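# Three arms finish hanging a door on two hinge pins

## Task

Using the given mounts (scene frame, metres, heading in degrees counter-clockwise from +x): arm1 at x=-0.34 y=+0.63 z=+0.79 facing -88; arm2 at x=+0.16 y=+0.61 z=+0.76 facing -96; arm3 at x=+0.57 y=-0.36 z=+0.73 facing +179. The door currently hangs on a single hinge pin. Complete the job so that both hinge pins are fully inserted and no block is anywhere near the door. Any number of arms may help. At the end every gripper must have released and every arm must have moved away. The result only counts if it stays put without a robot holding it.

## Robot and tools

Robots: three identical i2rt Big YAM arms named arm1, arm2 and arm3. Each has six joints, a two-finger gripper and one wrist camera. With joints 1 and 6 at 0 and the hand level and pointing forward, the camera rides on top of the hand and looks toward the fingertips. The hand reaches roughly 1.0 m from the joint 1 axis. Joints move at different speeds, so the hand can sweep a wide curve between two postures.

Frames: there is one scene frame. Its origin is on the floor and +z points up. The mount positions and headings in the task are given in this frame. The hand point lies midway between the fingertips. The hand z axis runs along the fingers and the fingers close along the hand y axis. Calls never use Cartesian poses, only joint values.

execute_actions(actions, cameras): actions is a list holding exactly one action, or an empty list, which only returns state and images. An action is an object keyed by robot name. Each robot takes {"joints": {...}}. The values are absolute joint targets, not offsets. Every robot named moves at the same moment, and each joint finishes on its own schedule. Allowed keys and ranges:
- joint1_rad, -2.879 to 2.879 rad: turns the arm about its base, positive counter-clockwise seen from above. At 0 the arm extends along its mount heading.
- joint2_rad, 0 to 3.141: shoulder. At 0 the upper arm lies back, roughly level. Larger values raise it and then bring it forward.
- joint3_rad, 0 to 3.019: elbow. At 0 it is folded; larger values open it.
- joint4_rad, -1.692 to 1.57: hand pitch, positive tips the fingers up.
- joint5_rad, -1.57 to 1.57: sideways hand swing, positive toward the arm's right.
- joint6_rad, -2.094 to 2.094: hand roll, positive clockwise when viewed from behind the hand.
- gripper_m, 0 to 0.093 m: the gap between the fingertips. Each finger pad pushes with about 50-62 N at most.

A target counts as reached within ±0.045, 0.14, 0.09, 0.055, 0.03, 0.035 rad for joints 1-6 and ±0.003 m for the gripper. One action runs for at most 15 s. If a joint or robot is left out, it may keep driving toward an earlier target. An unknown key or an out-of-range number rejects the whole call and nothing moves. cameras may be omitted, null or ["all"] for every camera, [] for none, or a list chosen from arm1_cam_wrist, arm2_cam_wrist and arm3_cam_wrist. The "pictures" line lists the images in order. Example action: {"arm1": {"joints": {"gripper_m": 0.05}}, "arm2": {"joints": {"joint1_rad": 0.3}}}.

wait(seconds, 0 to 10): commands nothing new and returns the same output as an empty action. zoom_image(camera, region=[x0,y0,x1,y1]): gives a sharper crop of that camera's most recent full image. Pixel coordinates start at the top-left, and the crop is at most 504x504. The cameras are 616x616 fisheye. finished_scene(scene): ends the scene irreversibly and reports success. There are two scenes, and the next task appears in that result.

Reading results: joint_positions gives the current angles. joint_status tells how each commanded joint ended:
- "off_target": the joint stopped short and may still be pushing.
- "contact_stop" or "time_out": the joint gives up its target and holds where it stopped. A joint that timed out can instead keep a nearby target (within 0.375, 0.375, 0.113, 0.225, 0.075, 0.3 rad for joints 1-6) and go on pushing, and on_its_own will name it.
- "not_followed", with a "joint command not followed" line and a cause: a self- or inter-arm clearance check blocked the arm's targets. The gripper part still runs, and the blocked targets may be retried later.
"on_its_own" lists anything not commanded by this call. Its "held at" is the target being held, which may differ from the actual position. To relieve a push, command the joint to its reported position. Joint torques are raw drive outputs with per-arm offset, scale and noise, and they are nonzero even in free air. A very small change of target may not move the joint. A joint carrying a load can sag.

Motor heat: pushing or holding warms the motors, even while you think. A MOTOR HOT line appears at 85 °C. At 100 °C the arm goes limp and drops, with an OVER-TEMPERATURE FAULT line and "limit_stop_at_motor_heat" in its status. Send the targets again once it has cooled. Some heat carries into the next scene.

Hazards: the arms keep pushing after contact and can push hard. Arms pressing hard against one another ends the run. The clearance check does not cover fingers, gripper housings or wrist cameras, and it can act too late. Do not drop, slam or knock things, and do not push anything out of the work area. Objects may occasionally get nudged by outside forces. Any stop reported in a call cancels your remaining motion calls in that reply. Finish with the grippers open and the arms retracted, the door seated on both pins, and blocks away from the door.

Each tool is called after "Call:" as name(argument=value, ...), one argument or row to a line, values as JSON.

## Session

Call:
execute_actions(
  actions=[],
)

Scene clock: 0.00 s.
Joint torques (N m, as the arm reports them, + toward a larger angle): no reading
Motor temperatures (°C, as the motors report them): arm1=[26 27 37 25 27 26] | arm2=[25 29 36 25 26 27] | arm3=[23 29 34 26 25 26]
arm1.joint_positions: joint1_rad=-0.055 joint2_rad=+0.643 joint3_rad=+1.691 joint4_rad=-1.598 joint5_rad=+0.138 joint6_rad=+0.024 gripper_m=+0.094
arm1.joint_status: not commanded
arm1.hand: x=-0.3743 y=+0.4685 z=+1.4090 quat_wxyz=(-0.303, -0.654, -0.578, +0.383) (m; scene frame)
arm2.joint_positions: joint1_rad=+0.045 joint2_rad=+0.388 joint3_rad=+1.584 joint4_rad=-1.589 joint5_rad=+0.134 joint6_rad=-0.670 gripper_m=+0.095
arm2.joint_status: not commanded
arm2.hand: x=+0.1315 y=+0.5519 z=+1.3614 quat_wxyz=(-0.178, -0.419, -0.715, +0.530) (m; scene frame)
arm3.joint_positions: joint1_rad=-0.872 joint2_rad=+0.338 joint3_rad=+1.335 joint4_rad=-1.462 joint5_rad=-0.086 joint6_rad=-0.705 gripper_m=+0.094
arm3.joint_status: not commanded
arm3.hand: x=+0.4871 y=-0.2787 z=+1.2580 quat_wxyz=(-0.350, +0.849, -0.055, -0.393) (m; scene frame)
pictures: arm1_cam_wrist, arm2_cam_wrist, arm3_cam_wrist
Images, in order (width x height): arm1_cam_wrist 616x616, arm2_cam_wrist 616x616, arm3_cam_wrist 616x616.

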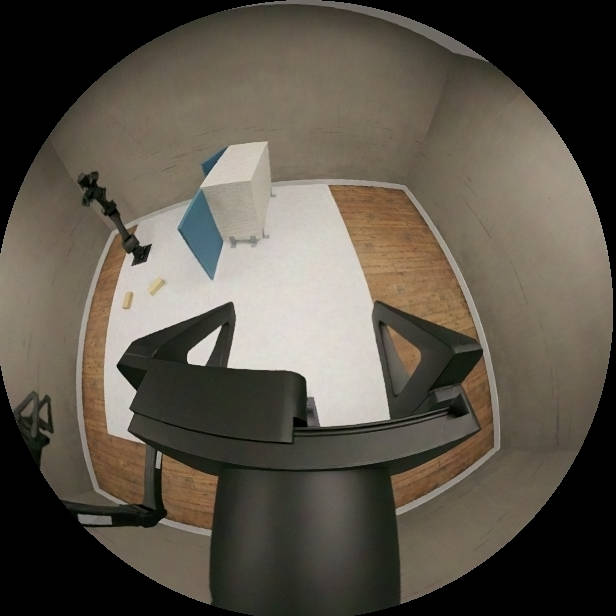

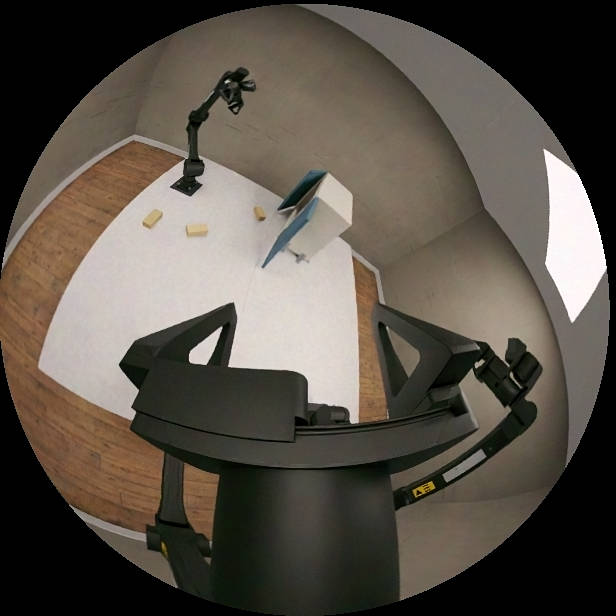

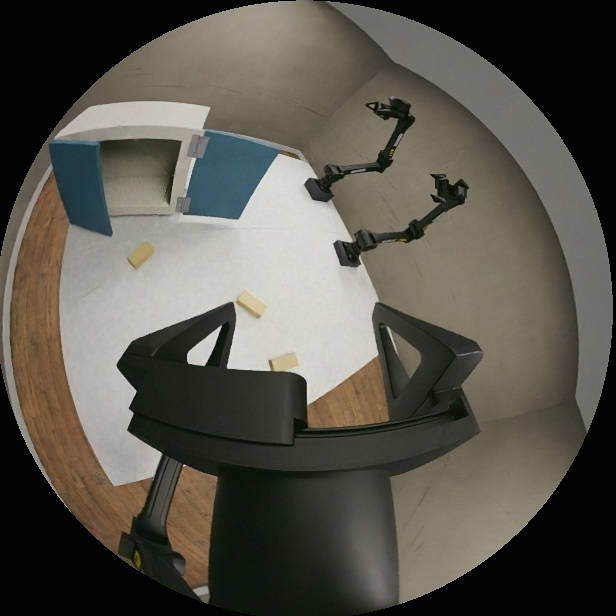

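Similar layout. Repeat the survey poses: overhead (pin) view.

Call:
execute_actions(
  actions=[
    {"arm3":{"joints":{"joint1_rad":0.2,"joint2_rad":0.8,"joint3_rad":0.95,"joint4_rad":-1.1,"joint5_rad":0,"joint6_rad":0}}},
  ],
  cameras=["arm3_cam_wrist"],
)

Scene clock: 5.30 s.
Joint torques (N m, as the arm reports them, + toward a larger angle): arm1=[-0.22  3.73  6.77  1.65 -0.1  -0.02] | arm2=[-1.02  6.67  6.66  1.85  0.07  0.16] | arm3=[ 1.15 -2.96 11.31  1.89 -0.14  0.13]
Motor temperatures (°C, as the motors report them): arm1=[26 27 38 25 27 26] | arm2=[25 29 36 25 26 27] | arm3=[23 29 36 26 25 26]
arm1.joint_positions: joint1_rad=-0.055 joint2_rad=+0.643 joint3_rad=+1.691 joint4_rad=-1.598 joint5_rad=+0.138 joint6_rad=+0.024 gripper_m=+0.094
arm1.joint_status: not commanded
arm1.hand: x=-0.3743 y=+0.4685 z=+1.4090 quat_wxyz=(-0.303, -0.654, -0.578, +0.383) (m; scene frame)
arm2.joint_positions: joint1_rad=+0.045 joint2_rad=+0.388 joint3_rad=+1.584 joint4_rad=-1.589 joint5_rad=+0.134 joint6_rad=-0.670 gripper_m=+0.095
arm2.joint_status: not commanded
arm2.hand: x=+0.1315 y=+0.5519 z=+1.3614 quat_wxyz=(-0.178, -0.419, -0.715, +0.530) (m; scene frame)
arm3.joint_positions: joint1_rad=+0.191 joint2_rad=+0.806 joint3_rad=+0.930 joint4_rad=-1.116 joint5_rad=+0.000 joint6_rad=-0.008 gripper_m=+0.094
arm3.joint_status: all done
arm3.hand: x=+0.2527 y=-0.4132 z=+1.0186 quat_wxyz=(+0.023, +0.955, +0.088, -0.284) (m; scene frame)
pictures: arm3_cam_wrist
Images, in order (width x height): arm3_cam_wrist 616x616.

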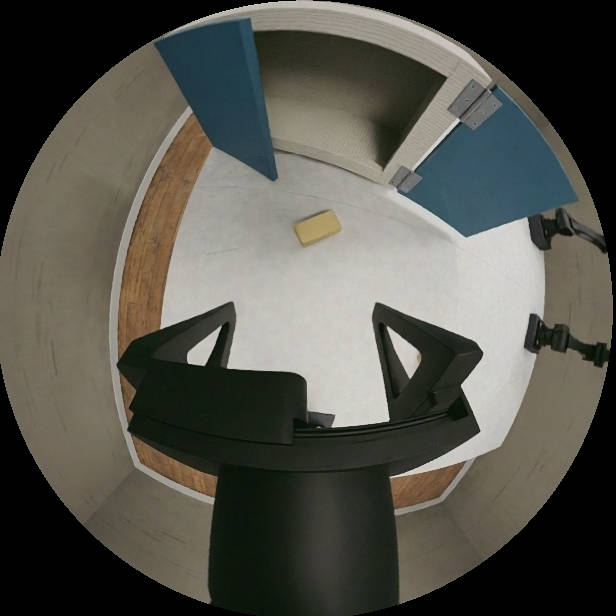

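Call:
execute_actions(
  actions=[],
)

Scene clock: 24.87 s.
Joint torques (N m, as the arm reports them, + toward a larger angle): arm1=[-0.13  3.52  6.78  1.66 -0.1  -0.02] | arm2=[-1.17  6.89  6.81  1.82  0.06  0.16] | arm3=[ 0.76 -2.78 11.28  1.77 -0.15  0.11]
Motor temperatures (°C, as the motors report them): arm1=[26 27 39 25 27 26] | arm2=[25 29 37 25 26 27] | arm3=[23 29 41 26 25 26]
arm1.joint_positions: joint1_rad=-0.055 joint2_rad=+0.643 joint3_rad=+1.691 joint4_rad=-1.598 joint5_rad=+0.138 joint6_rad=+0.024 gripper_m=+0.094
arm1.joint_status: not commanded
arm1.hand: x=-0.3743 y=+0.4685 z=+1.4090 quat_wxyz=(-0.303, -0.654, -0.578, +0.383) (m; scene frame)
arm2.joint_positions: joint1_rad=+0.045 joint2_rad=+0.388 joint3_rad=+1.584 joint4_rad=-1.589 joint5_rad=+0.134 joint6_rad=-0.670 gripper_m=+0.095
arm2.joint_status: not commanded
arm2.hand: x=+0.1315 y=+0.5519 z=+1.3614 quat_wxyz=(-0.178, -0.419, -0.715, +0.530) (m; scene frame)
arm3.joint_positions: joint1_rad=+0.191 joint2_rad=+0.806 joint3_rad=+0.930 joint4_rad=-1.116 joint5_rad=+0.000 joint6_rad=-0.008 gripper_m=+0.094
arm3.joint_status: all done
arm3.hand: x=+0.2527 y=-0.4132 z=+1.0186 quat_wxyz=(+0.023, +0.955, +0.088, -0.284) (m; scene frame)
pictures: arm1_cam_wrist, arm2_cam_wrist, arm3_cam_wrist
Images, in order (width x height): arm1_cam_wrist 616x616, arm2_cam_wrist 616x616, arm3_cam_wrist 616x616.

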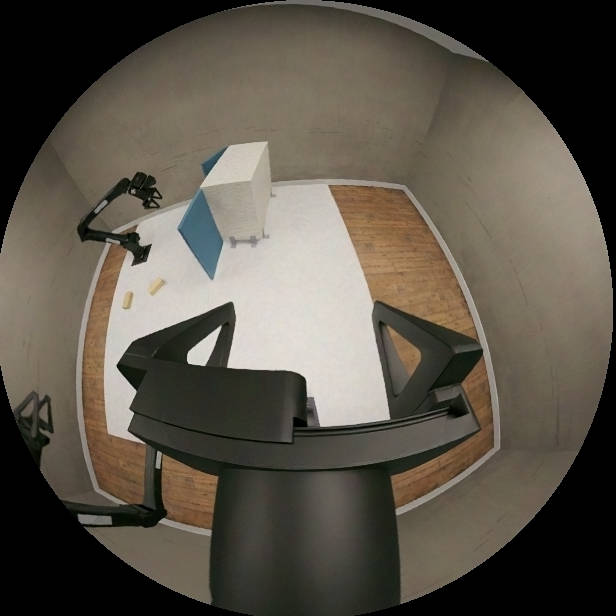

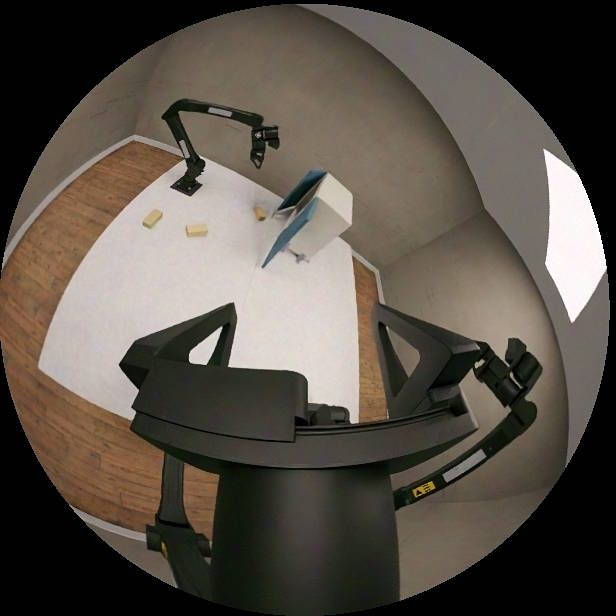

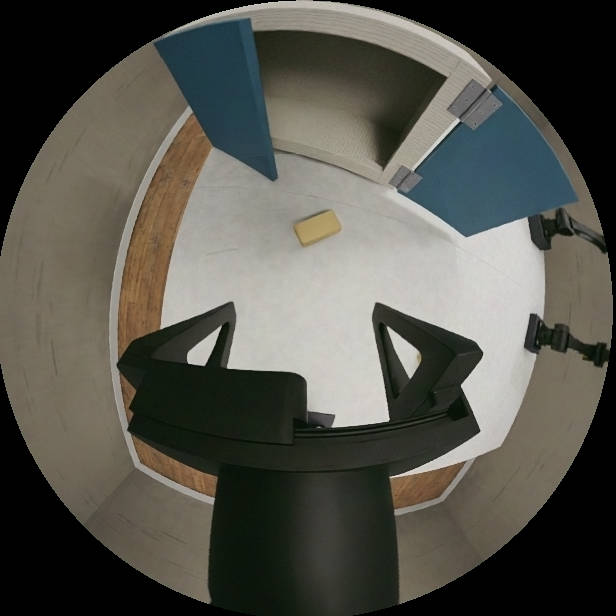

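Call:
zoom_image(
  camera="arm3_cam_wrist",
  region=[150, 60, 560, 300],
)

Call:
zoom_image(
  camera="arm2_cam_wrist",
  region=[120, 150, 380, 310],
)

Region (150, 60, 560, 300) of arm3_cam_wrist's 616x616 image, scaled by 1.229, with more detail than that image has; it fills the top 295 rows of this view, and the rest is white.

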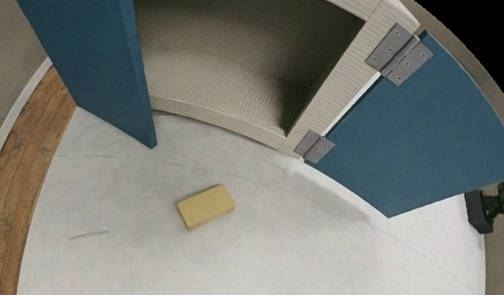

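Region (120, 150, 380, 310) of arm2_cam_wrist's 616x616 image, scaled by 1.938, with more detail than that image has; it fills the top 310 rows of this view, and the rest is white.

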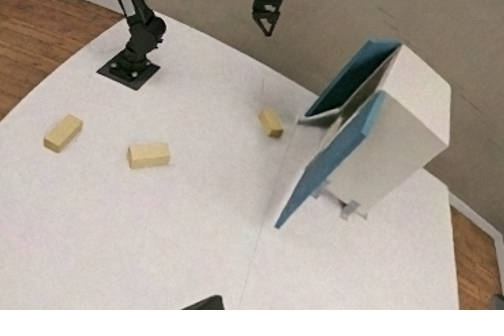

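Call:
execute_actions(
  actions=[
    {"arm3":{"joints":{"joint1_rad":0.61,"joint2_rad":1.55,"joint3_rad":1.03,"joint4_rad":-1.05}}},
  ],
  cameras=["arm3_cam_wrist"],
)

Scene clock: 40.70 s.
Joint torques (N m, as the arm reports them, + toward a larger angle): arm1=[-0.26  3.65  6.79  1.6  -0.09 -0.03] | arm2=[-0.52  6.84  6.76  1.94  0.08  0.17] | arm3=[ 0.5  -9.96 10.06  0.66 -0.15  0.09]
Motor temperatures (°C, as the motors report them): arm1=[26 26 39 25 27 26] | arm2=[25 29 37 25 26 27] | arm3=[23 29 43 27 25 26]
arm1.joint_positions: joint1_rad=-0.055 joint2_rad=+0.643 joint3_rad=+1.691 joint4_rad=-1.598 joint5_rad=+0.138 joint6_rad=+0.024 gripper_m=+0.094
arm1.joint_status: not commanded
arm1.hand: x=-0.3743 y=+0.4685 z=+1.4090 quat_wxyz=(-0.303, -0.654, -0.578, +0.383) (m; scene frame)
arm2.joint_positions: joint1_rad=+0.045 joint2_rad=+0.388 joint3_rad=+1.584 joint4_rad=-1.589 joint5_rad=+0.134 joint6_rad=-0.670 gripper_m=+0.095
arm2.joint_status: not commanded
arm2.hand: x=+0.1315 y=+0.5519 z=+1.3614 quat_wxyz=(-0.178, -0.419, -0.715, +0.530) (m; scene frame)
arm3.joint_positions: joint1_rad=+0.609 joint2_rad=+1.548 joint3_rad=+1.001 joint4_rad=-1.060 joint5_rad=+0.000 joint6_rad=-0.006 gripper_m=+0.094
arm3.joint_status: all done
arm3.hand: x=+0.2393 y=-0.5798 z=+0.7930 quat_wxyz=(-0.006, +0.955, +0.295, +0.017) (m; scene frame)
pictures: arm3_cam_wrist
Images, in order (width x height): arm3_cam_wrist 616x616.

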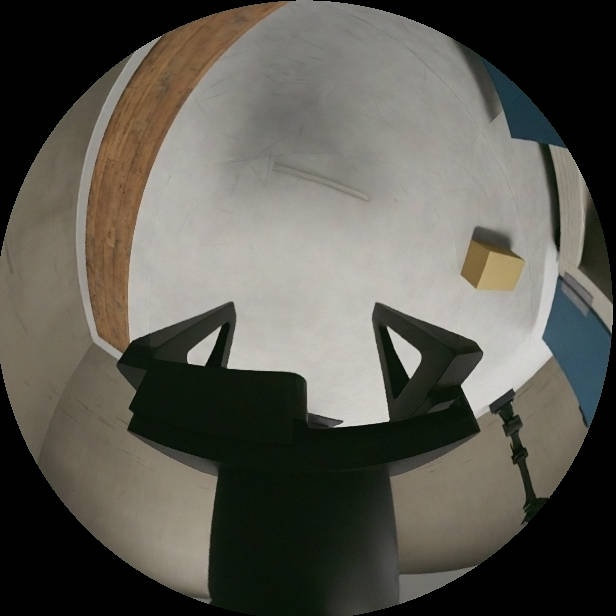

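Call:
execute_actions(
  actions=[
    {"arm3":{"joints":{"joint1_rad":0.63,"joint2_rad":1.8,"joint3_rad":1.22,"joint4_rad":-0.95,"joint6_rad":-1.24,"gripper_m":0.05}}},
  ],
  cameras=["arm3_cam_wrist"],
)

Scene clock: 58.47 s.
Joint torques (N m, as the arm reports them, + toward a larger angle): arm1=[-0.18  3.61  6.79  1.63 -0.09 -0.03] | arm2=[-0.39  6.97  6.71  1.88  0.05  0.18] | arm3=[  1.48 -13.24   9.96   0.54  -0.24  -0.05]
Motor temperatures (°C, as the motors report them): arm1=[26 26 40 25 27 26] | arm2=[25 29 37 25 26 27] | arm3=[23 30 43 26 25 26]
arm1.joint_positions: joint1_rad=-0.055 joint2_rad=+0.643 joint3_rad=+1.691 joint4_rad=-1.598 joint5_rad=+0.138 joint6_rad=+0.024 gripper_m=+0.094
arm1.joint_status: not commanded
arm1.hand: x=-0.3743 y=+0.4685 z=+1.4090 quat_wxyz=(-0.303, -0.654, -0.578, +0.383) (m; scene frame)
arm2.joint_positions: joint1_rad=+0.045 joint2_rad=+0.388 joint3_rad=+1.584 joint4_rad=-1.589 joint5_rad=+0.134 joint6_rad=-0.670 gripper_m=+0.095
arm2.joint_status: not commanded
arm2.hand: x=+0.1315 y=+0.5519 z=+1.3614 quat_wxyz=(-0.178, -0.419, -0.715, +0.530) (m; scene frame)
arm3.joint_positions: joint1_rad=+0.616 joint2_rad=+1.802 joint3_rad=+1.188 joint4_rad=-0.955 joint5_rad=+0.000 joint6_rad=-1.232 gripper_m=+0.050
arm3.joint_status: all done
arm3.hand: x=+0.1674 y=-0.6321 z=+0.7444 quat_wxyz=(-0.001, +0.609, +0.793, -0.001) (m; scene frame)
pictures: arm3_cam_wrist
Images, in order (width x height): arm3_cam_wrist 616x616.

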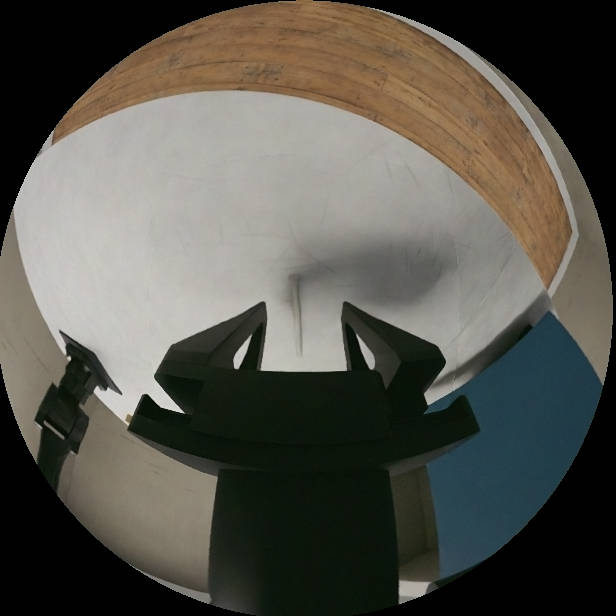

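Call:
execute_actions(
  actions=[
    {"arm3":{"joints":{"joint2_rad":1.86,"joint4_rad":-0.92}}},
  ],
  cameras=["arm3_cam_wrist"],
)

Scene clock: 61.60 s.
Joint torques (N m, as the arm reports them, + toward a larger angle): arm1=[-0.37  3.64  6.76  1.61 -0.09 -0.03] | arm2=[-0.84  6.7   6.67  1.99  0.04  0.15] | arm3=[  1.41 -10.9    9.39   0.71  -0.26  -0.04]
Motor temperatures (°C, as the motors report them): arm1=[26 26 40 25 27 26] | arm2=[25 29 37 25 26 27] | arm3=[23 30 43 26 25 26]
arm1.joint_positions: joint1_rad=-0.055 joint2_rad=+0.643 joint3_rad=+1.691 joint4_rad=-1.598 joint5_rad=+0.138 joint6_rad=+0.024 gripper_m=+0.094
arm1.joint_status: not commanded
arm1.hand: x=-0.3743 y=+0.4685 z=+1.4090 quat_wxyz=(-0.303, -0.654, -0.578, +0.383) (m; scene frame)
arm2.joint_positions: joint1_rad=+0.045 joint2_rad=+0.388 joint3_rad=+1.584 joint4_rad=-1.589 joint5_rad=+0.134 joint6_rad=-0.670 gripper_m=+0.095
arm2.joint_status: not commanded
arm2.hand: x=+0.1315 y=+0.5519 z=+1.3614 quat_wxyz=(-0.178, -0.419, -0.715, +0.530) (m; scene frame)
arm3.joint_positions: joint1_rad=+0.616 joint2_rad=+1.831 joint3_rad=+1.194 joint4_rad=-0.928 joint5_rad=+0.000 joint6_rad=-1.232 gripper_m=+0.050
arm3.joint_status: all done
arm3.hand: x=+0.1627 y=-0.6352 z=+0.7322 quat_wxyz=(-0.001, +0.609, +0.793, -0.002) (m; scene frame)
pictures: arm3_cam_wrist
Images, in order (width x height): arm3_cam_wrist 616x616.

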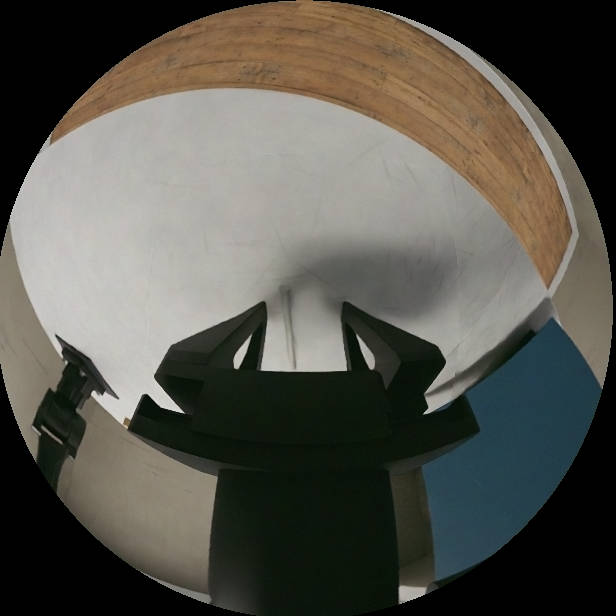

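Call:
execute_actions(
  actions=[
    {"arm3":{"joints":{"joint1_rad":0.585,"joint6_rad":-1.17}}},
  ],
  cameras=["arm3_cam_wrist"],
)

Call:
execute_actions(
  actions=[
    {"arm3":{"joints":{"gripper_m":0.0}}},
  ],
  cameras=["arm3_cam_wrist"],
)

Scene clock: 67.27 s.
Joint torques (N m, as the arm reports them, + toward a larger angle): arm1=[-0.2   3.63  6.79  1.64 -0.09 -0.02] | arm2=[-0.71  6.41  6.85  1.85  0.05  0.21] | arm3=[ -1.03 -11.23   9.31   0.82  -0.16   0.16]
Motor temperatures (°C, as the motors report them): arm1=[26 26 40 25 27 26] | arm2=[25 29 37 25 26 27] | arm3=[23 31 42 26 25 26]
arm1.joint_positions: joint1_rad=-0.055 joint2_rad=+0.643 joint3_rad=+1.691 joint4_rad=-1.598 joint5_rad=+0.138 joint6_rad=+0.024 gripper_m=+0.094
arm1.joint_status: not commanded
arm1.hand: x=-0.3743 y=+0.4685 z=+1.4090 quat_wxyz=(-0.303, -0.654, -0.578, +0.383) (m; scene frame)
arm2.joint_positions: joint1_rad=+0.045 joint2_rad=+0.388 joint3_rad=+1.584 joint4_rad=-1.589 joint5_rad=+0.134 joint6_rad=-0.670 gripper_m=+0.095
arm2.joint_status: not commanded
arm2.hand: x=+0.1315 y=+0.5519 z=+1.3614 quat_wxyz=(-0.178, -0.419, -0.715, +0.530) (m; scene frame)
arm3.joint_positions: joint1_rad=+0.602 joint2_rad=+1.831 joint3_rad=+1.194 joint4_rad=-0.928 joint5_rad=-0.002 joint6_rad=-1.179 gripper_m=+0.050
arm3.joint_status: all done
arm3.hand: x=+0.1592 y=-0.6300 z=+0.7322 quat_wxyz=(+0.000, +0.635, +0.772, -0.002) (m; scene frame)
pictures: arm3_cam_wrist
Images, in order (width x height): arm3_cam_wrist 616x616.

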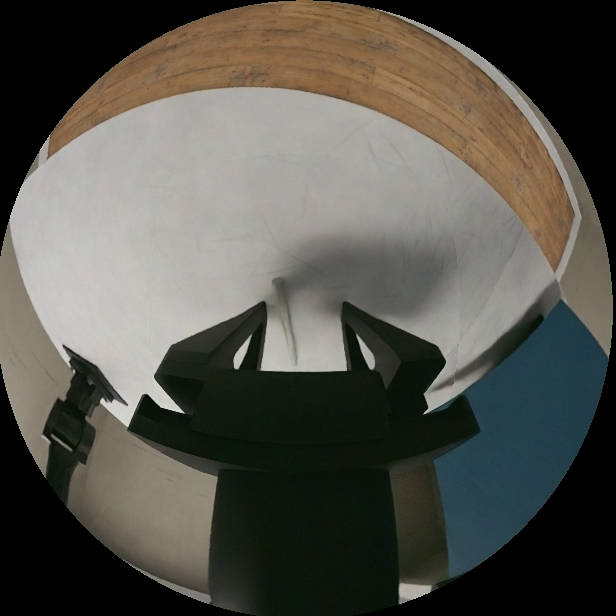

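Scene clock: 67.87 s.
Joint torques (N m, as the arm reports them, + toward a larger angle): arm1=[-0.27  3.57  6.8   1.59 -0.08 -0.02] | arm2=[-0.51  6.66  6.74  1.95  0.07  0.17] | arm3=[ -0.82 -11.18   9.38   0.58  -0.19   0.13]
Motor temperatures (°C, as the motors report them): arm1=[26 26 40 25 27 26] | arm2=[25 29 37 25 26 27] | arm3=[23 31 42 26 25 26]
arm1.joint_positions: joint1_rad=-0.055 joint2_rad=+0.643 joint3_rad=+1.691 joint4_rad=-1.598 joint5_rad=+0.138 joint6_rad=+0.024 gripper_m=+0.094
arm1.joint_status: not commanded
arm1.hand: x=-0.3743 y=+0.4685 z=+1.4090 quat_wxyz=(-0.303, -0.654, -0.578, +0.383) (m; scene frame)
arm2.joint_positions: joint1_rad=+0.045 joint2_rad=+0.388 joint3_rad=+1.584 joint4_rad=-1.589 joint5_rad=+0.134 joint6_rad=-0.670 gripper_m=+0.095
arm2.joint_status: not commanded
arm2.hand: x=+0.1315 y=+0.5519 z=+1.3614 quat_wxyz=(-0.178, -0.419, -0.715, +0.530) (m; scene frame)
arm3.joint_positions: joint1_rad=+0.602 joint2_rad=+1.831 joint3_rad=+1.194 joint4_rad=-0.928 joint5_rad=-0.002 joint6_rad=-1.178 gripper_m=+0.002
arm3.joint_status: all done
arm3.hand: x=+0.1591 y=-0.6299 z=+0.7322 quat_wxyz=(+0.000, +0.636, +0.772, -0.002) (m; scene frame)
pictures: arm3_cam_wrist
Images, in order (width x height): arm3_cam_wrist 616x616.

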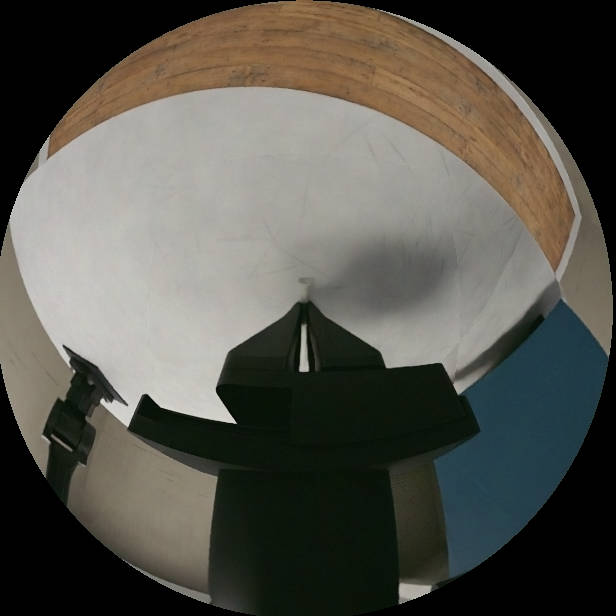

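Grasped. Lift.

Call:
execute_actions(
  actions=[
    {"arm3":{"joints":{"joint2_rad":1.4}}},
  ],
  cameras=[],
)

Call:
execute_actions(
  actions=[
    {"arm3":{"joints":{"joint1_rad":0.0,"joint2_rad":1.0,"joint3_rad":0.55,"joint4_rad":0.45,"joint6_rad":0}}},
  ],
  cameras=["arm3_cam_wrist"],
)

Scene clock: 73.53 s.
Joint torques (N m, as the arm reports them, + toward a larger angle): arm1=[-0.18  3.61  6.77  1.62 -0.09 -0.03] | arm2=[-0.69  7.09  6.68  1.89  0.06  0.16] | arm3=[-0.9  -9.14 11.58  1.44 -0.16  0.15]
Motor temperatures (°C, as the motors report them): arm1=[26 26 40 25 27 26] | arm2=[25 29 37 25 26 27] | arm3=[23 31 42 26 25 26]
arm1.joint_positions: joint1_rad=-0.055 joint2_rad=+0.643 joint3_rad=+1.691 joint4_rad=-1.598 joint5_rad=+0.138 joint6_rad=+0.024 gripper_m=+0.094
arm1.joint_status: not commanded
arm1.hand: x=-0.3743 y=+0.4685 z=+1.4090 quat_wxyz=(-0.303, -0.654, -0.578, +0.383) (m; scene frame)
arm2.joint_positions: joint1_rad=+0.045 joint2_rad=+0.388 joint3_rad=+1.584 joint4_rad=-1.589 joint5_rad=+0.134 joint6_rad=-0.670 gripper_m=+0.095
arm2.joint_status: not commanded
arm2.hand: x=+0.1315 y=+0.5519 z=+1.3614 quat_wxyz=(-0.178, -0.419, -0.715, +0.530) (m; scene frame)
arm3.joint_positions: joint1_rad=+0.600 joint2_rad=+1.390 joint3_rad=+1.194 joint4_rad=-0.928 joint5_rad=-0.002 joint6_rad=-1.178 gripper_m=+0.002
arm3.joint_status: all done
arm3.hand: x=+0.1517 y=-0.6338 z=+0.9453 quat_wxyz=(-0.064, +0.621, +0.752, -0.211) (m; scene frame)
pictures: none
No camera images: the call's "cameras" was empty. Leave "cameras" out to get every camera's image.

Scene clock: 75.50 s.
Joint torques (N m, as the arm reports them, + toward a larger angle): arm1=[-0.06  3.57  6.74  1.63 -0.1  -0.01] | arm2=[-0.79  6.3   6.62  1.84  0.06  0.18] | arm3=[-0.61 -4.11  9.59  2.61 -0.13  0.11]
Motor temperatures (°C, as the motors report them): arm1=[26 26 40 25 27 26] | arm2=[25 29 37 25 26 27] | arm3=[23 31 42 26 25 26]
arm1.joint_positions: joint1_rad=-0.055 joint2_rad=+0.643 joint3_rad=+1.691 joint4_rad=-1.598 joint5_rad=+0.138 joint6_rad=+0.024 gripper_m=+0.094
arm1.joint_status: not commanded
arm1.hand: x=-0.3743 y=+0.4685 z=+1.4090 quat_wxyz=(-0.303, -0.654, -0.578, +0.383) (m; scene frame)
arm2.joint_positions: joint1_rad=+0.045 joint2_rad=+0.388 joint3_rad=+1.584 joint4_rad=-1.589 joint5_rad=+0.134 joint6_rad=-0.670 gripper_m=+0.095
arm2.joint_status: not commanded
arm2.hand: x=+0.1315 y=+0.5519 z=+1.3614 quat_wxyz=(-0.178, -0.419, -0.715, +0.530) (m; scene frame)
arm3.joint_positions: joint1_rad=+0.008 joint2_rad=+0.997 joint3_rad=+0.545 joint4_rad=+0.428 joint5_rad=+0.000 joint6_rad=-0.008 gripper_m=+0.002
arm3.joint_status: all done
arm3.hand: x=+0.1070 y=-0.3537 z=+1.0397 quat_wxyz=(-0.006, +0.715, +0.001, -0.699) (m; scene frame)
pictures: arm3_cam_wrist
Images, in order (width x height): arm3_cam_wrist 616x616.

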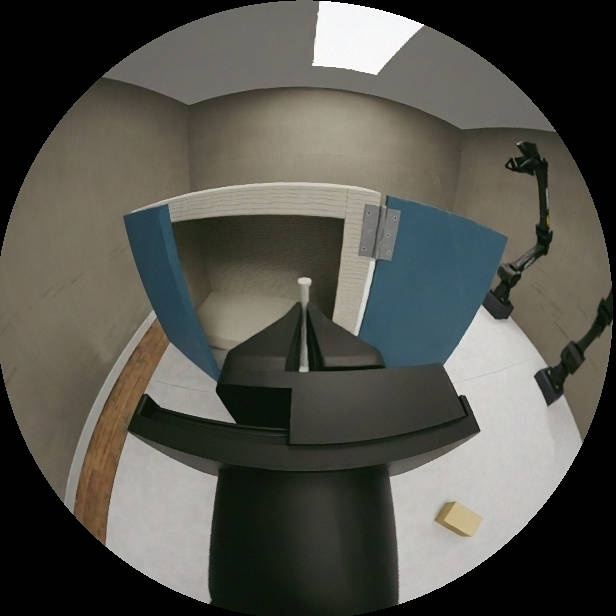

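Call:
zoom_image(
  camera="arm3_cam_wrist",
  region=[330, 180, 430, 280],
)

Region (330, 180, 430, 280) of arm3_cam_wrist's 616x616 image, scaled by 5.040, with more detail than that image has.

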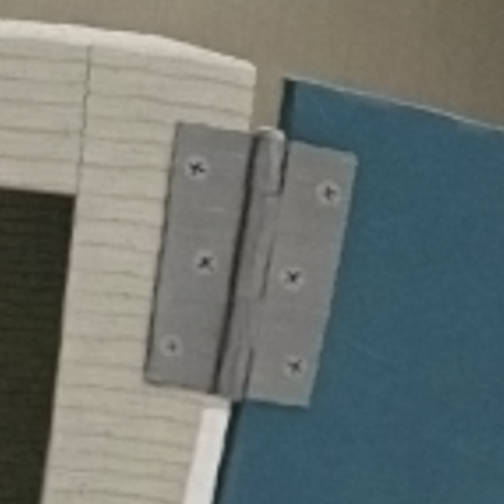

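Call:
execute_actions(
  actions=[
    {"arm3":{"joints":{"joint1_rad":-0.16,"joint2_rad":1.25,"joint3_rad":0.5,"joint4_rad":0.75}},"arm2":{"joints":{"joint1_rad":0.25,"joint2_rad":1.5,"joint3_rad":1.1,"joint4_rad":0.0,"joint5_rad":0.65,"joint6_rad":0,"gripper_m":0.02}}},
  ],
)

Scene clock: 88.07 s.
Joint torques (N m, as the arm reports them, + toward a larger angle): arm1=[-0.14  3.71  6.8   1.62 -0.09 -0.03] | arm2=[  0.1  -11.82  12.24   2.65   0.46   0.25] | arm3=[ 0.43 -6.52  8.07  2.6  -0.14  0.12]
Motor temperatures (°C, as the motors report them): arm1=[26 26 39 25 27 26] | arm2=[25 29 37 25 26 27] | arm3=[23 30 42 27 25 26]
arm1.joint_positions: joint1_rad=-0.055 joint2_rad=+0.643 joint3_rad=+1.691 joint4_rad=-1.598 joint5_rad=+0.138 joint6_rad=+0.024 gripper_m=+0.094
arm1.joint_status: not commanded
arm1.hand: x=-0.3743 y=+0.4685 z=+1.4090 quat_wxyz=(-0.303, -0.654, -0.578, +0.383) (m; scene frame)
arm2.joint_positions: joint1_rad=+0.242 joint2_rad=+1.491 joint3_rad=+1.084 joint4_rad=-0.027 joint5_rad=+0.645 joint6_rad=-0.009 gripper_m=+0.020
arm2.joint_status: all done
arm2.hand: x=+0.1377 y=+0.0006 z=+1.0393 quat_wxyz=(-0.209, -0.654, -0.490, +0.537) (m; scene frame)
arm3.joint_positions: joint1_rad=-0.158 joint2_rad=+1.253 joint3_rad=+0.499 joint4_rad=+0.728 joint5_rad=+0.000 joint6_rad=-0.007 gripper_m=+0.002
arm3.joint_status: all done
arm3.hand: x=+0.0852 y=-0.2718 z=+0.9700 quat_wxyz=(-0.063, +0.714, -0.060, -0.695) (m; scene frame)
pictures: arm1_cam_wrist, arm2_cam_wrist, arm3_cam_wrist
Images, in order (width x height): arm1_cam_wrist 616x616, arm2_cam_wrist 616x616, arm3_cam_wrist 616x616.

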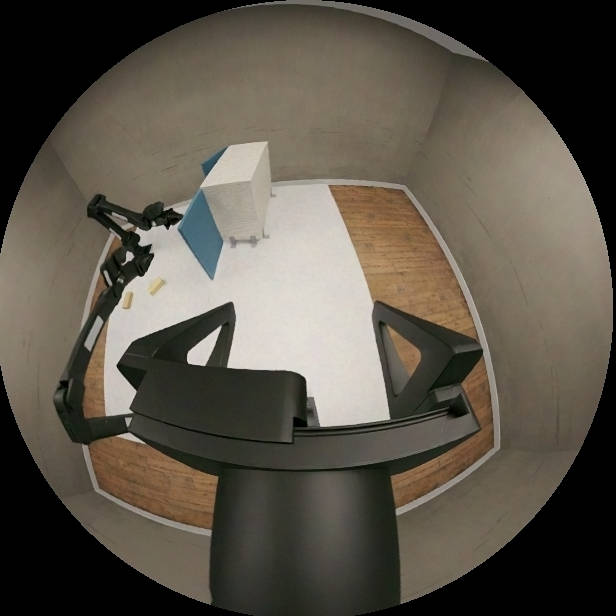

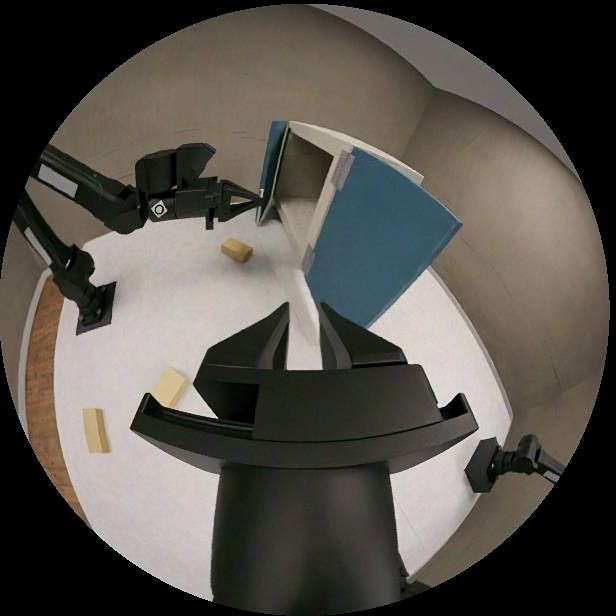

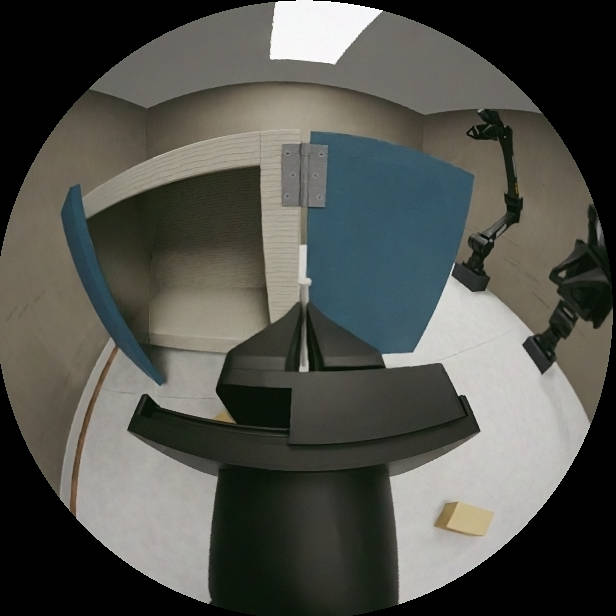

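Call:
zoom_image(
  camera="arm2_cam_wrist",
  region=[240, 130, 400, 300],
)

Region (240, 130, 400, 300) of arm2_cam_wrist's 616x616 image, scaled by 2.965, with more detail than that image has; it fills the left 474 columns of this view, and the rest is white.

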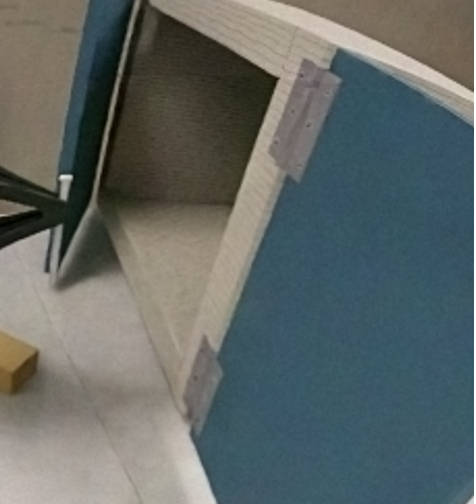

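Call:
execute_actions(
  actions=[
    {"arm3":{"joints":{"joint2_rad":1.52,"joint3_rad":0.62,"joint4_rad":0.9}},"arm2":{"joints":{"joint1_rad":0.2,"joint2_rad":1.72,"joint3_rad":1.1,"joint4_rad":0.25,"joint5_rad":0.75}}},
  ],
  cameras=["arm2_cam_wrist","arm3_cam_wrist"],
)

Scene clock: 97.73 s.
Joint torques (N m, as the arm reports them, + toward a larger angle): arm1=[-0.37  3.53  6.8   1.66 -0.09 -0.02] | arm2=[ -0.62 -15.18  10.96   2.73   0.43   0.23] | arm3=[-0.16 -8.43  9.03  2.6  -0.15  0.11]
Motor temperatures (°C, as the motors report them): arm1=[26 26 39 25 27 26] | arm2=[25 30 39 25 26 27] | arm3=[23 30 42 27 25 26]
arm1.joint_positions: joint1_rad=-0.055 joint2_rad=+0.643 joint3_rad=+1.691 joint4_rad=-1.598 joint5_rad=+0.138 joint6_rad=+0.024 gripper_m=+0.094
arm1.joint_status: not commanded
arm1.hand: x=-0.3743 y=+0.4685 z=+1.4090 quat_wxyz=(-0.303, -0.654, -0.578, +0.383) (m; scene frame)
arm2.joint_positions: joint1_rad=+0.203 joint2_rad=+1.731 joint3_rad=+1.084 joint4_rad=+0.223 joint5_rad=+0.746 joint6_rad=-0.008 gripper_m=+0.020
arm2.joint_status: all done
arm2.hand: x=+0.1044 y=-0.0343 z=+0.9469 quat_wxyz=(-0.169, -0.673, -0.446, +0.566) (m; scene frame)
arm3.joint_positions: joint1_rad=-0.158 joint2_rad=+1.523 joint3_rad=+0.592 joint4_rad=+0.879 joint5_rad=+0.000 joint6_rad=-0.007 gripper_m=+0.002
arm3.joint_status: all done
arm3.hand: x=+0.0331 y=-0.2625 z=+0.9190 quat_wxyz=(-0.063, +0.723, -0.060, -0.685) (m; scene frame)
pictures: arm2_cam_wrist, arm3_cam_wrist
Images, in order (width x height): arm2_cam_wrist 616x616, arm3_cam_wrist 616x616.

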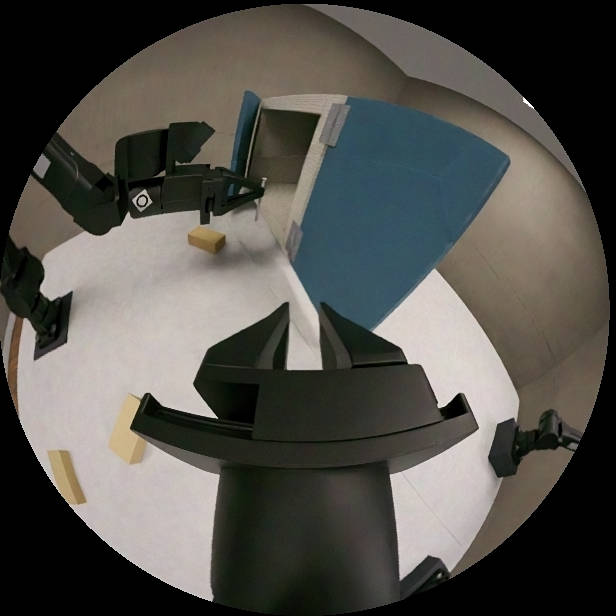

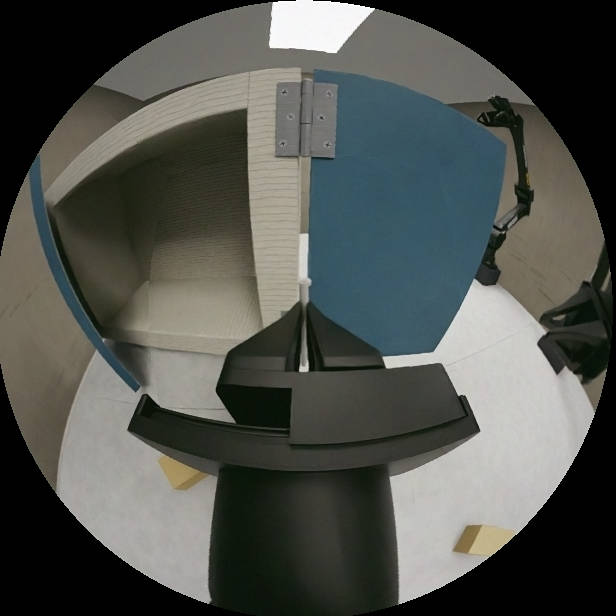

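Call:
execute_actions(
  actions=[
    {"arm3":{"joints":{"joint2_rad":1.68,"joint3_rad":0.86,"joint4_rad":0.88}}},
  ],
  cameras=["arm2_cam_wrist","arm3_cam_wrist"],
)

Call:
zoom_image(
  camera="arm2_cam_wrist",
  region=[220, 150, 340, 270],
)

Scene clock: 110.40 s.
Joint torques (N m, as the arm reports them, + toward a larger angle): arm1=[-0.2   3.63  6.77  1.63 -0.08 -0.03] | arm2=[ -0.21 -15.2   11.01   2.59   0.44   0.21] | arm3=[  0.11 -10.98  10.44   1.74  -0.11   0.1 ]
Motor temperatures (°C, as the motors report them): arm1=[26 26 39 25 27 26] | arm2=[25 30 40 25 26 27] | arm3=[23 30 42 27 25 26]
arm1.joint_positions: joint1_rad=-0.055 joint2_rad=+0.643 joint3_rad=+1.691 joint4_rad=-1.598 joint5_rad=+0.138 joint6_rad=+0.024 gripper_m=+0.094
arm1.joint_status: not commanded
arm1.hand: x=-0.3743 y=+0.4685 z=+1.4090 quat_wxyz=(-0.303, -0.654, -0.578, +0.383) (m; scene frame)
arm2.joint_positions: joint1_rad=+0.203 joint2_rad=+1.731 joint3_rad=+1.084 joint4_rad=+0.223 joint5_rad=+0.746 joint6_rad=-0.008 gripper_m=+0.020
arm2.joint_status: not commanded
arm2.hand: x=+0.1044 y=-0.0343 z=+0.9469 quat_wxyz=(-0.169, -0.673, -0.446, +0.566) (m; scene frame)
arm3.joint_positions: joint1_rad=-0.158 joint2_rad=+1.680 joint3_rad=+0.823 joint4_rad=+0.879 joint5_rad=+0.000 joint6_rad=-0.007 gripper_m=+0.002
arm3.joint_status: all done
arm3.hand: x=-0.0472 y=-0.2484 z=+0.9430 quat_wxyz=(-0.065, +0.697, -0.058, -0.712) (m; scene frame)
pictures: arm2_cam_wrist, arm3_cam_wrist
Images, in order (width x height): arm2_cam_wrist 616x616, arm3_cam_wrist 616x616.

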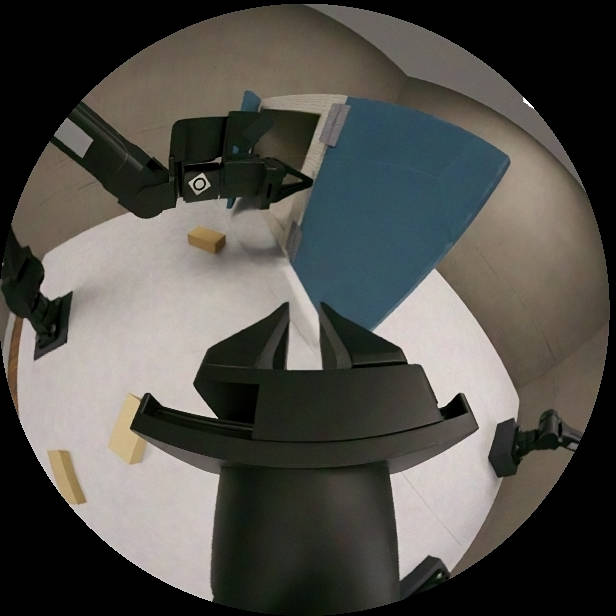

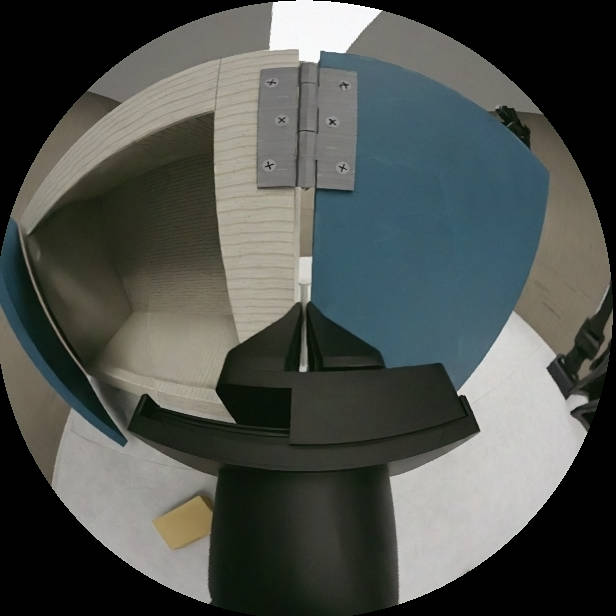

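Region (220, 150, 340, 270) of arm2_cam_wrist's 616x616 image, scaled by 4.200, with more detail than that image has.

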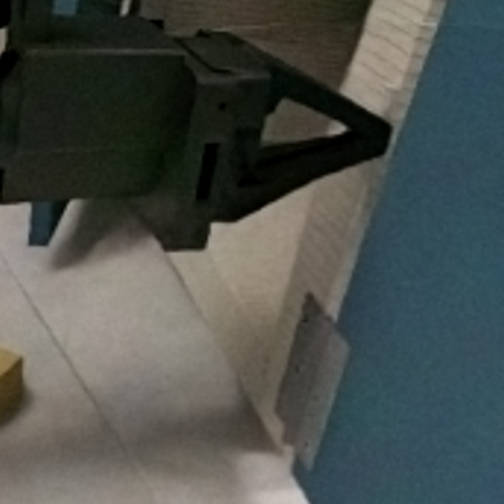

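Call:
execute_actions(
  actions=[
    {"arm3":{"joints":{"joint2_rad":1.72,"joint3_rad":0.9,"joint4_rad":0.86}},"arm2":{"joints":{"joint1_rad":0.14,"joint2_rad":1.92,"joint3_rad":1.17,"joint4_rad":0.65}}},
  ],
  cameras=["arm2_cam_wrist","arm3_cam_wrist"],
)

Call:
zoom_image(
  camera="arm2_cam_wrist",
  region=[200, 120, 360, 280],
)

Scene clock: 122.87 s.
Joint torques (N m, as the arm reports them, + toward a larger angle): arm1=[-0.12  3.62  6.78  1.65 -0.09 -0.02] | arm2=[ -0.17 -16.67  11.11   2.61   0.28   0.19] | arm3=[ 0.   -9.22 12.79  1.3  -0.15  0.11]
Motor temperatures (°C, as the motors report them): arm1=[26 26 39 25 27 26] | arm2=[25 31 40 25 26 27] | arm3=[23 31 43 27 25 26]
arm1.joint_positions: joint1_rad=-0.055 joint2_rad=+0.643 joint3_rad=+1.691 joint4_rad=-1.598 joint5_rad=+0.138 joint6_rad=+0.024 gripper_m=+0.094
arm1.joint_status: not commanded
arm1.hand: x=-0.3743 y=+0.4685 z=+1.4090 quat_wxyz=(-0.303, -0.654, -0.578, +0.383) (m; scene frame)
arm2.joint_positions: joint1_rad=+0.137 joint2_rad=+1.925 joint3_rad=+1.142 joint4_rad=+0.623 joint5_rad=+0.747 joint6_rad=-0.008 gripper_m=+0.020
arm2.joint_status: all done
arm2.hand: x=+0.0634 y=-0.0779 z=+0.9269 quat_wxyz=(-0.240, -0.664, -0.343, +0.620) (m; scene frame)
arm3.joint_positions: joint1_rad=-0.158 joint2_rad=+1.688 joint3_rad=+0.835 joint4_rad=+0.873 joint5_rad=+0.000 joint6_rad=-0.007 gripper_m=+0.002
arm3.joint_status: all done
arm3.hand: x=-0.0513 y=-0.2478 z=+0.9427 quat_wxyz=(-0.065, +0.698, -0.058, -0.711) (m; scene frame)
pictures: arm2_cam_wrist, arm3_cam_wrist
Images, in order (width x height): arm2_cam_wrist 616x616, arm3_cam_wrist 616x616.

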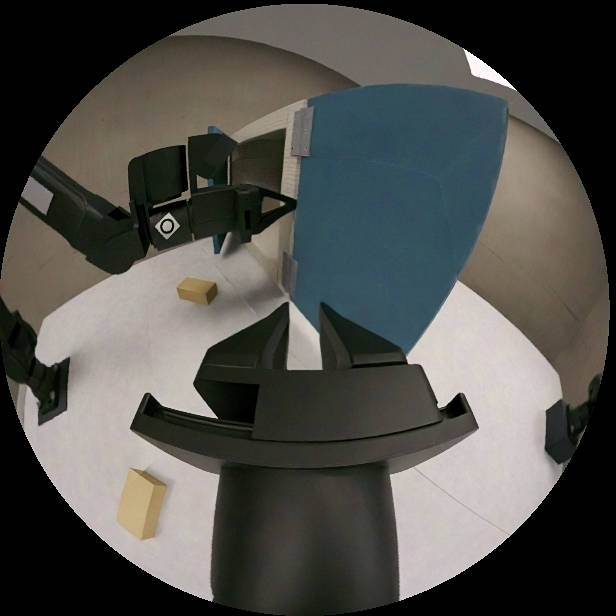

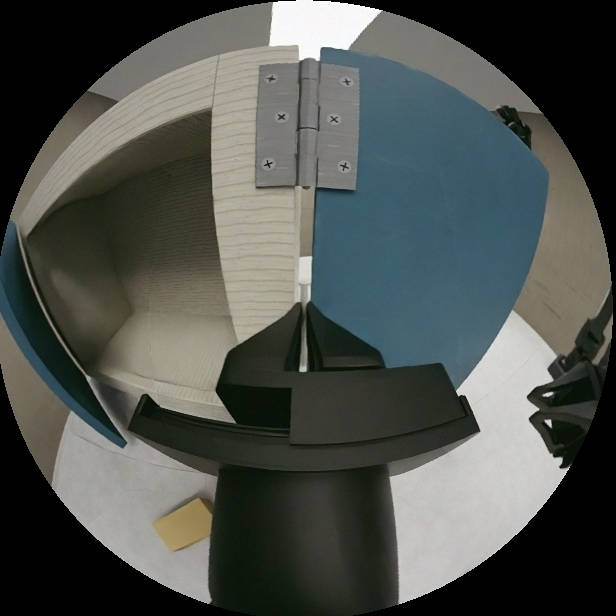

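Region (200, 120, 360, 280) of arm2_cam_wrist's 616x616 image, scaled by 3.150, with more detail than that image has.

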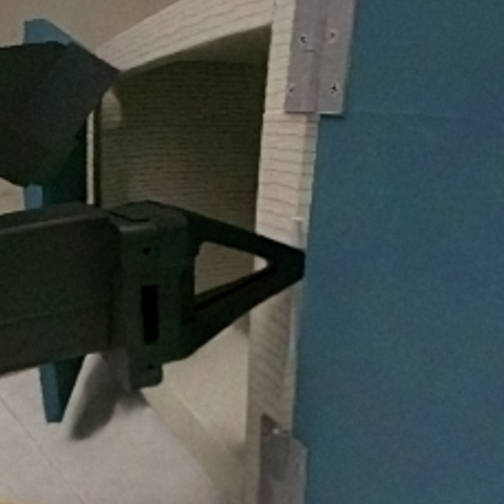

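Call:
execute_actions(
  actions=[
    {"arm3":{"joints":{"joint2_rad":1.4,"joint3_rad":0.8,"joint4_rad":0.15}}},
  ],
  cameras=["arm3_cam_wrist"],
)

Scene clock: 130.20 s.
Joint torques (N m, as the arm reports them, + toward a larger angle): arm1=[-0.14  3.55  6.81  1.64 -0.09 -0.03] | arm2=[  0.01 -16.37  11.09   2.68   0.29   0.2 ] | arm3=[ 0.22 -8.21  9.26  1.4  -0.13  0.11]
Motor temperatures (°C, as the motors report them): arm1=[26 26 39 25 27 26] | arm2=[25 31 40 25 26 27] | arm3=[23 31 45 27 25 26]
arm1.joint_positions: joint1_rad=-0.055 joint2_rad=+0.643 joint3_rad=+1.691 joint4_rad=-1.598 joint5_rad=+0.138 joint6_rad=+0.024 gripper_m=+0.094
arm1.joint_status: not commanded
arm1.hand: x=-0.3743 y=+0.4685 z=+1.4090 quat_wxyz=(-0.303, -0.654, -0.578, +0.383) (m; scene frame)
arm2.joint_positions: joint1_rad=+0.137 joint2_rad=+1.925 joint3_rad=+1.142 joint4_rad=+0.623 joint5_rad=+0.747 joint6_rad=-0.008 gripper_m=+0.020
arm2.joint_status: not commanded
arm2.hand: x=+0.0634 y=-0.0779 z=+0.9269 quat_wxyz=(-0.240, -0.664, -0.343, +0.620) (m; scene frame)
arm3.joint_positions: joint1_rad=-0.158 joint2_rad=+1.389 joint3_rad=+0.794 joint4_rad=+0.160 joint5_rad=+0.000 joint6_rad=-0.007 gripper_m=+0.002
arm3.joint_status: all done
arm3.hand: x=+0.0190 y=-0.2601 z=+0.9240 quat_wxyz=(-0.049, +0.840, -0.070, -0.535) (m; scene frame)
pictures: arm3_cam_wrist
Images, in order (width x height): arm3_cam_wrist 616x616.

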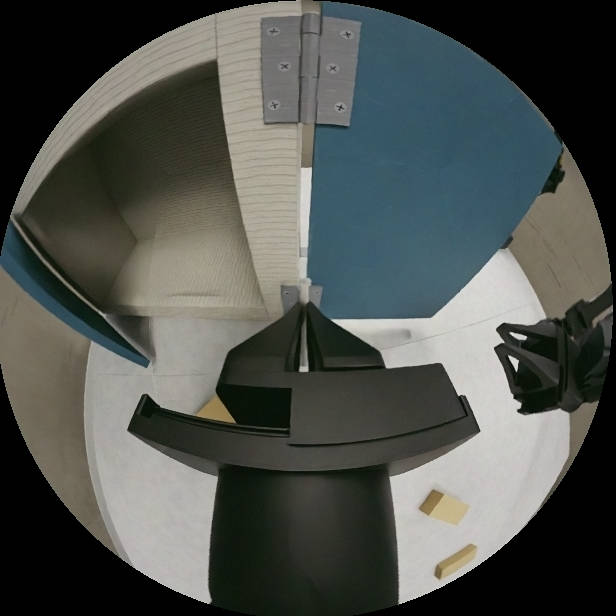

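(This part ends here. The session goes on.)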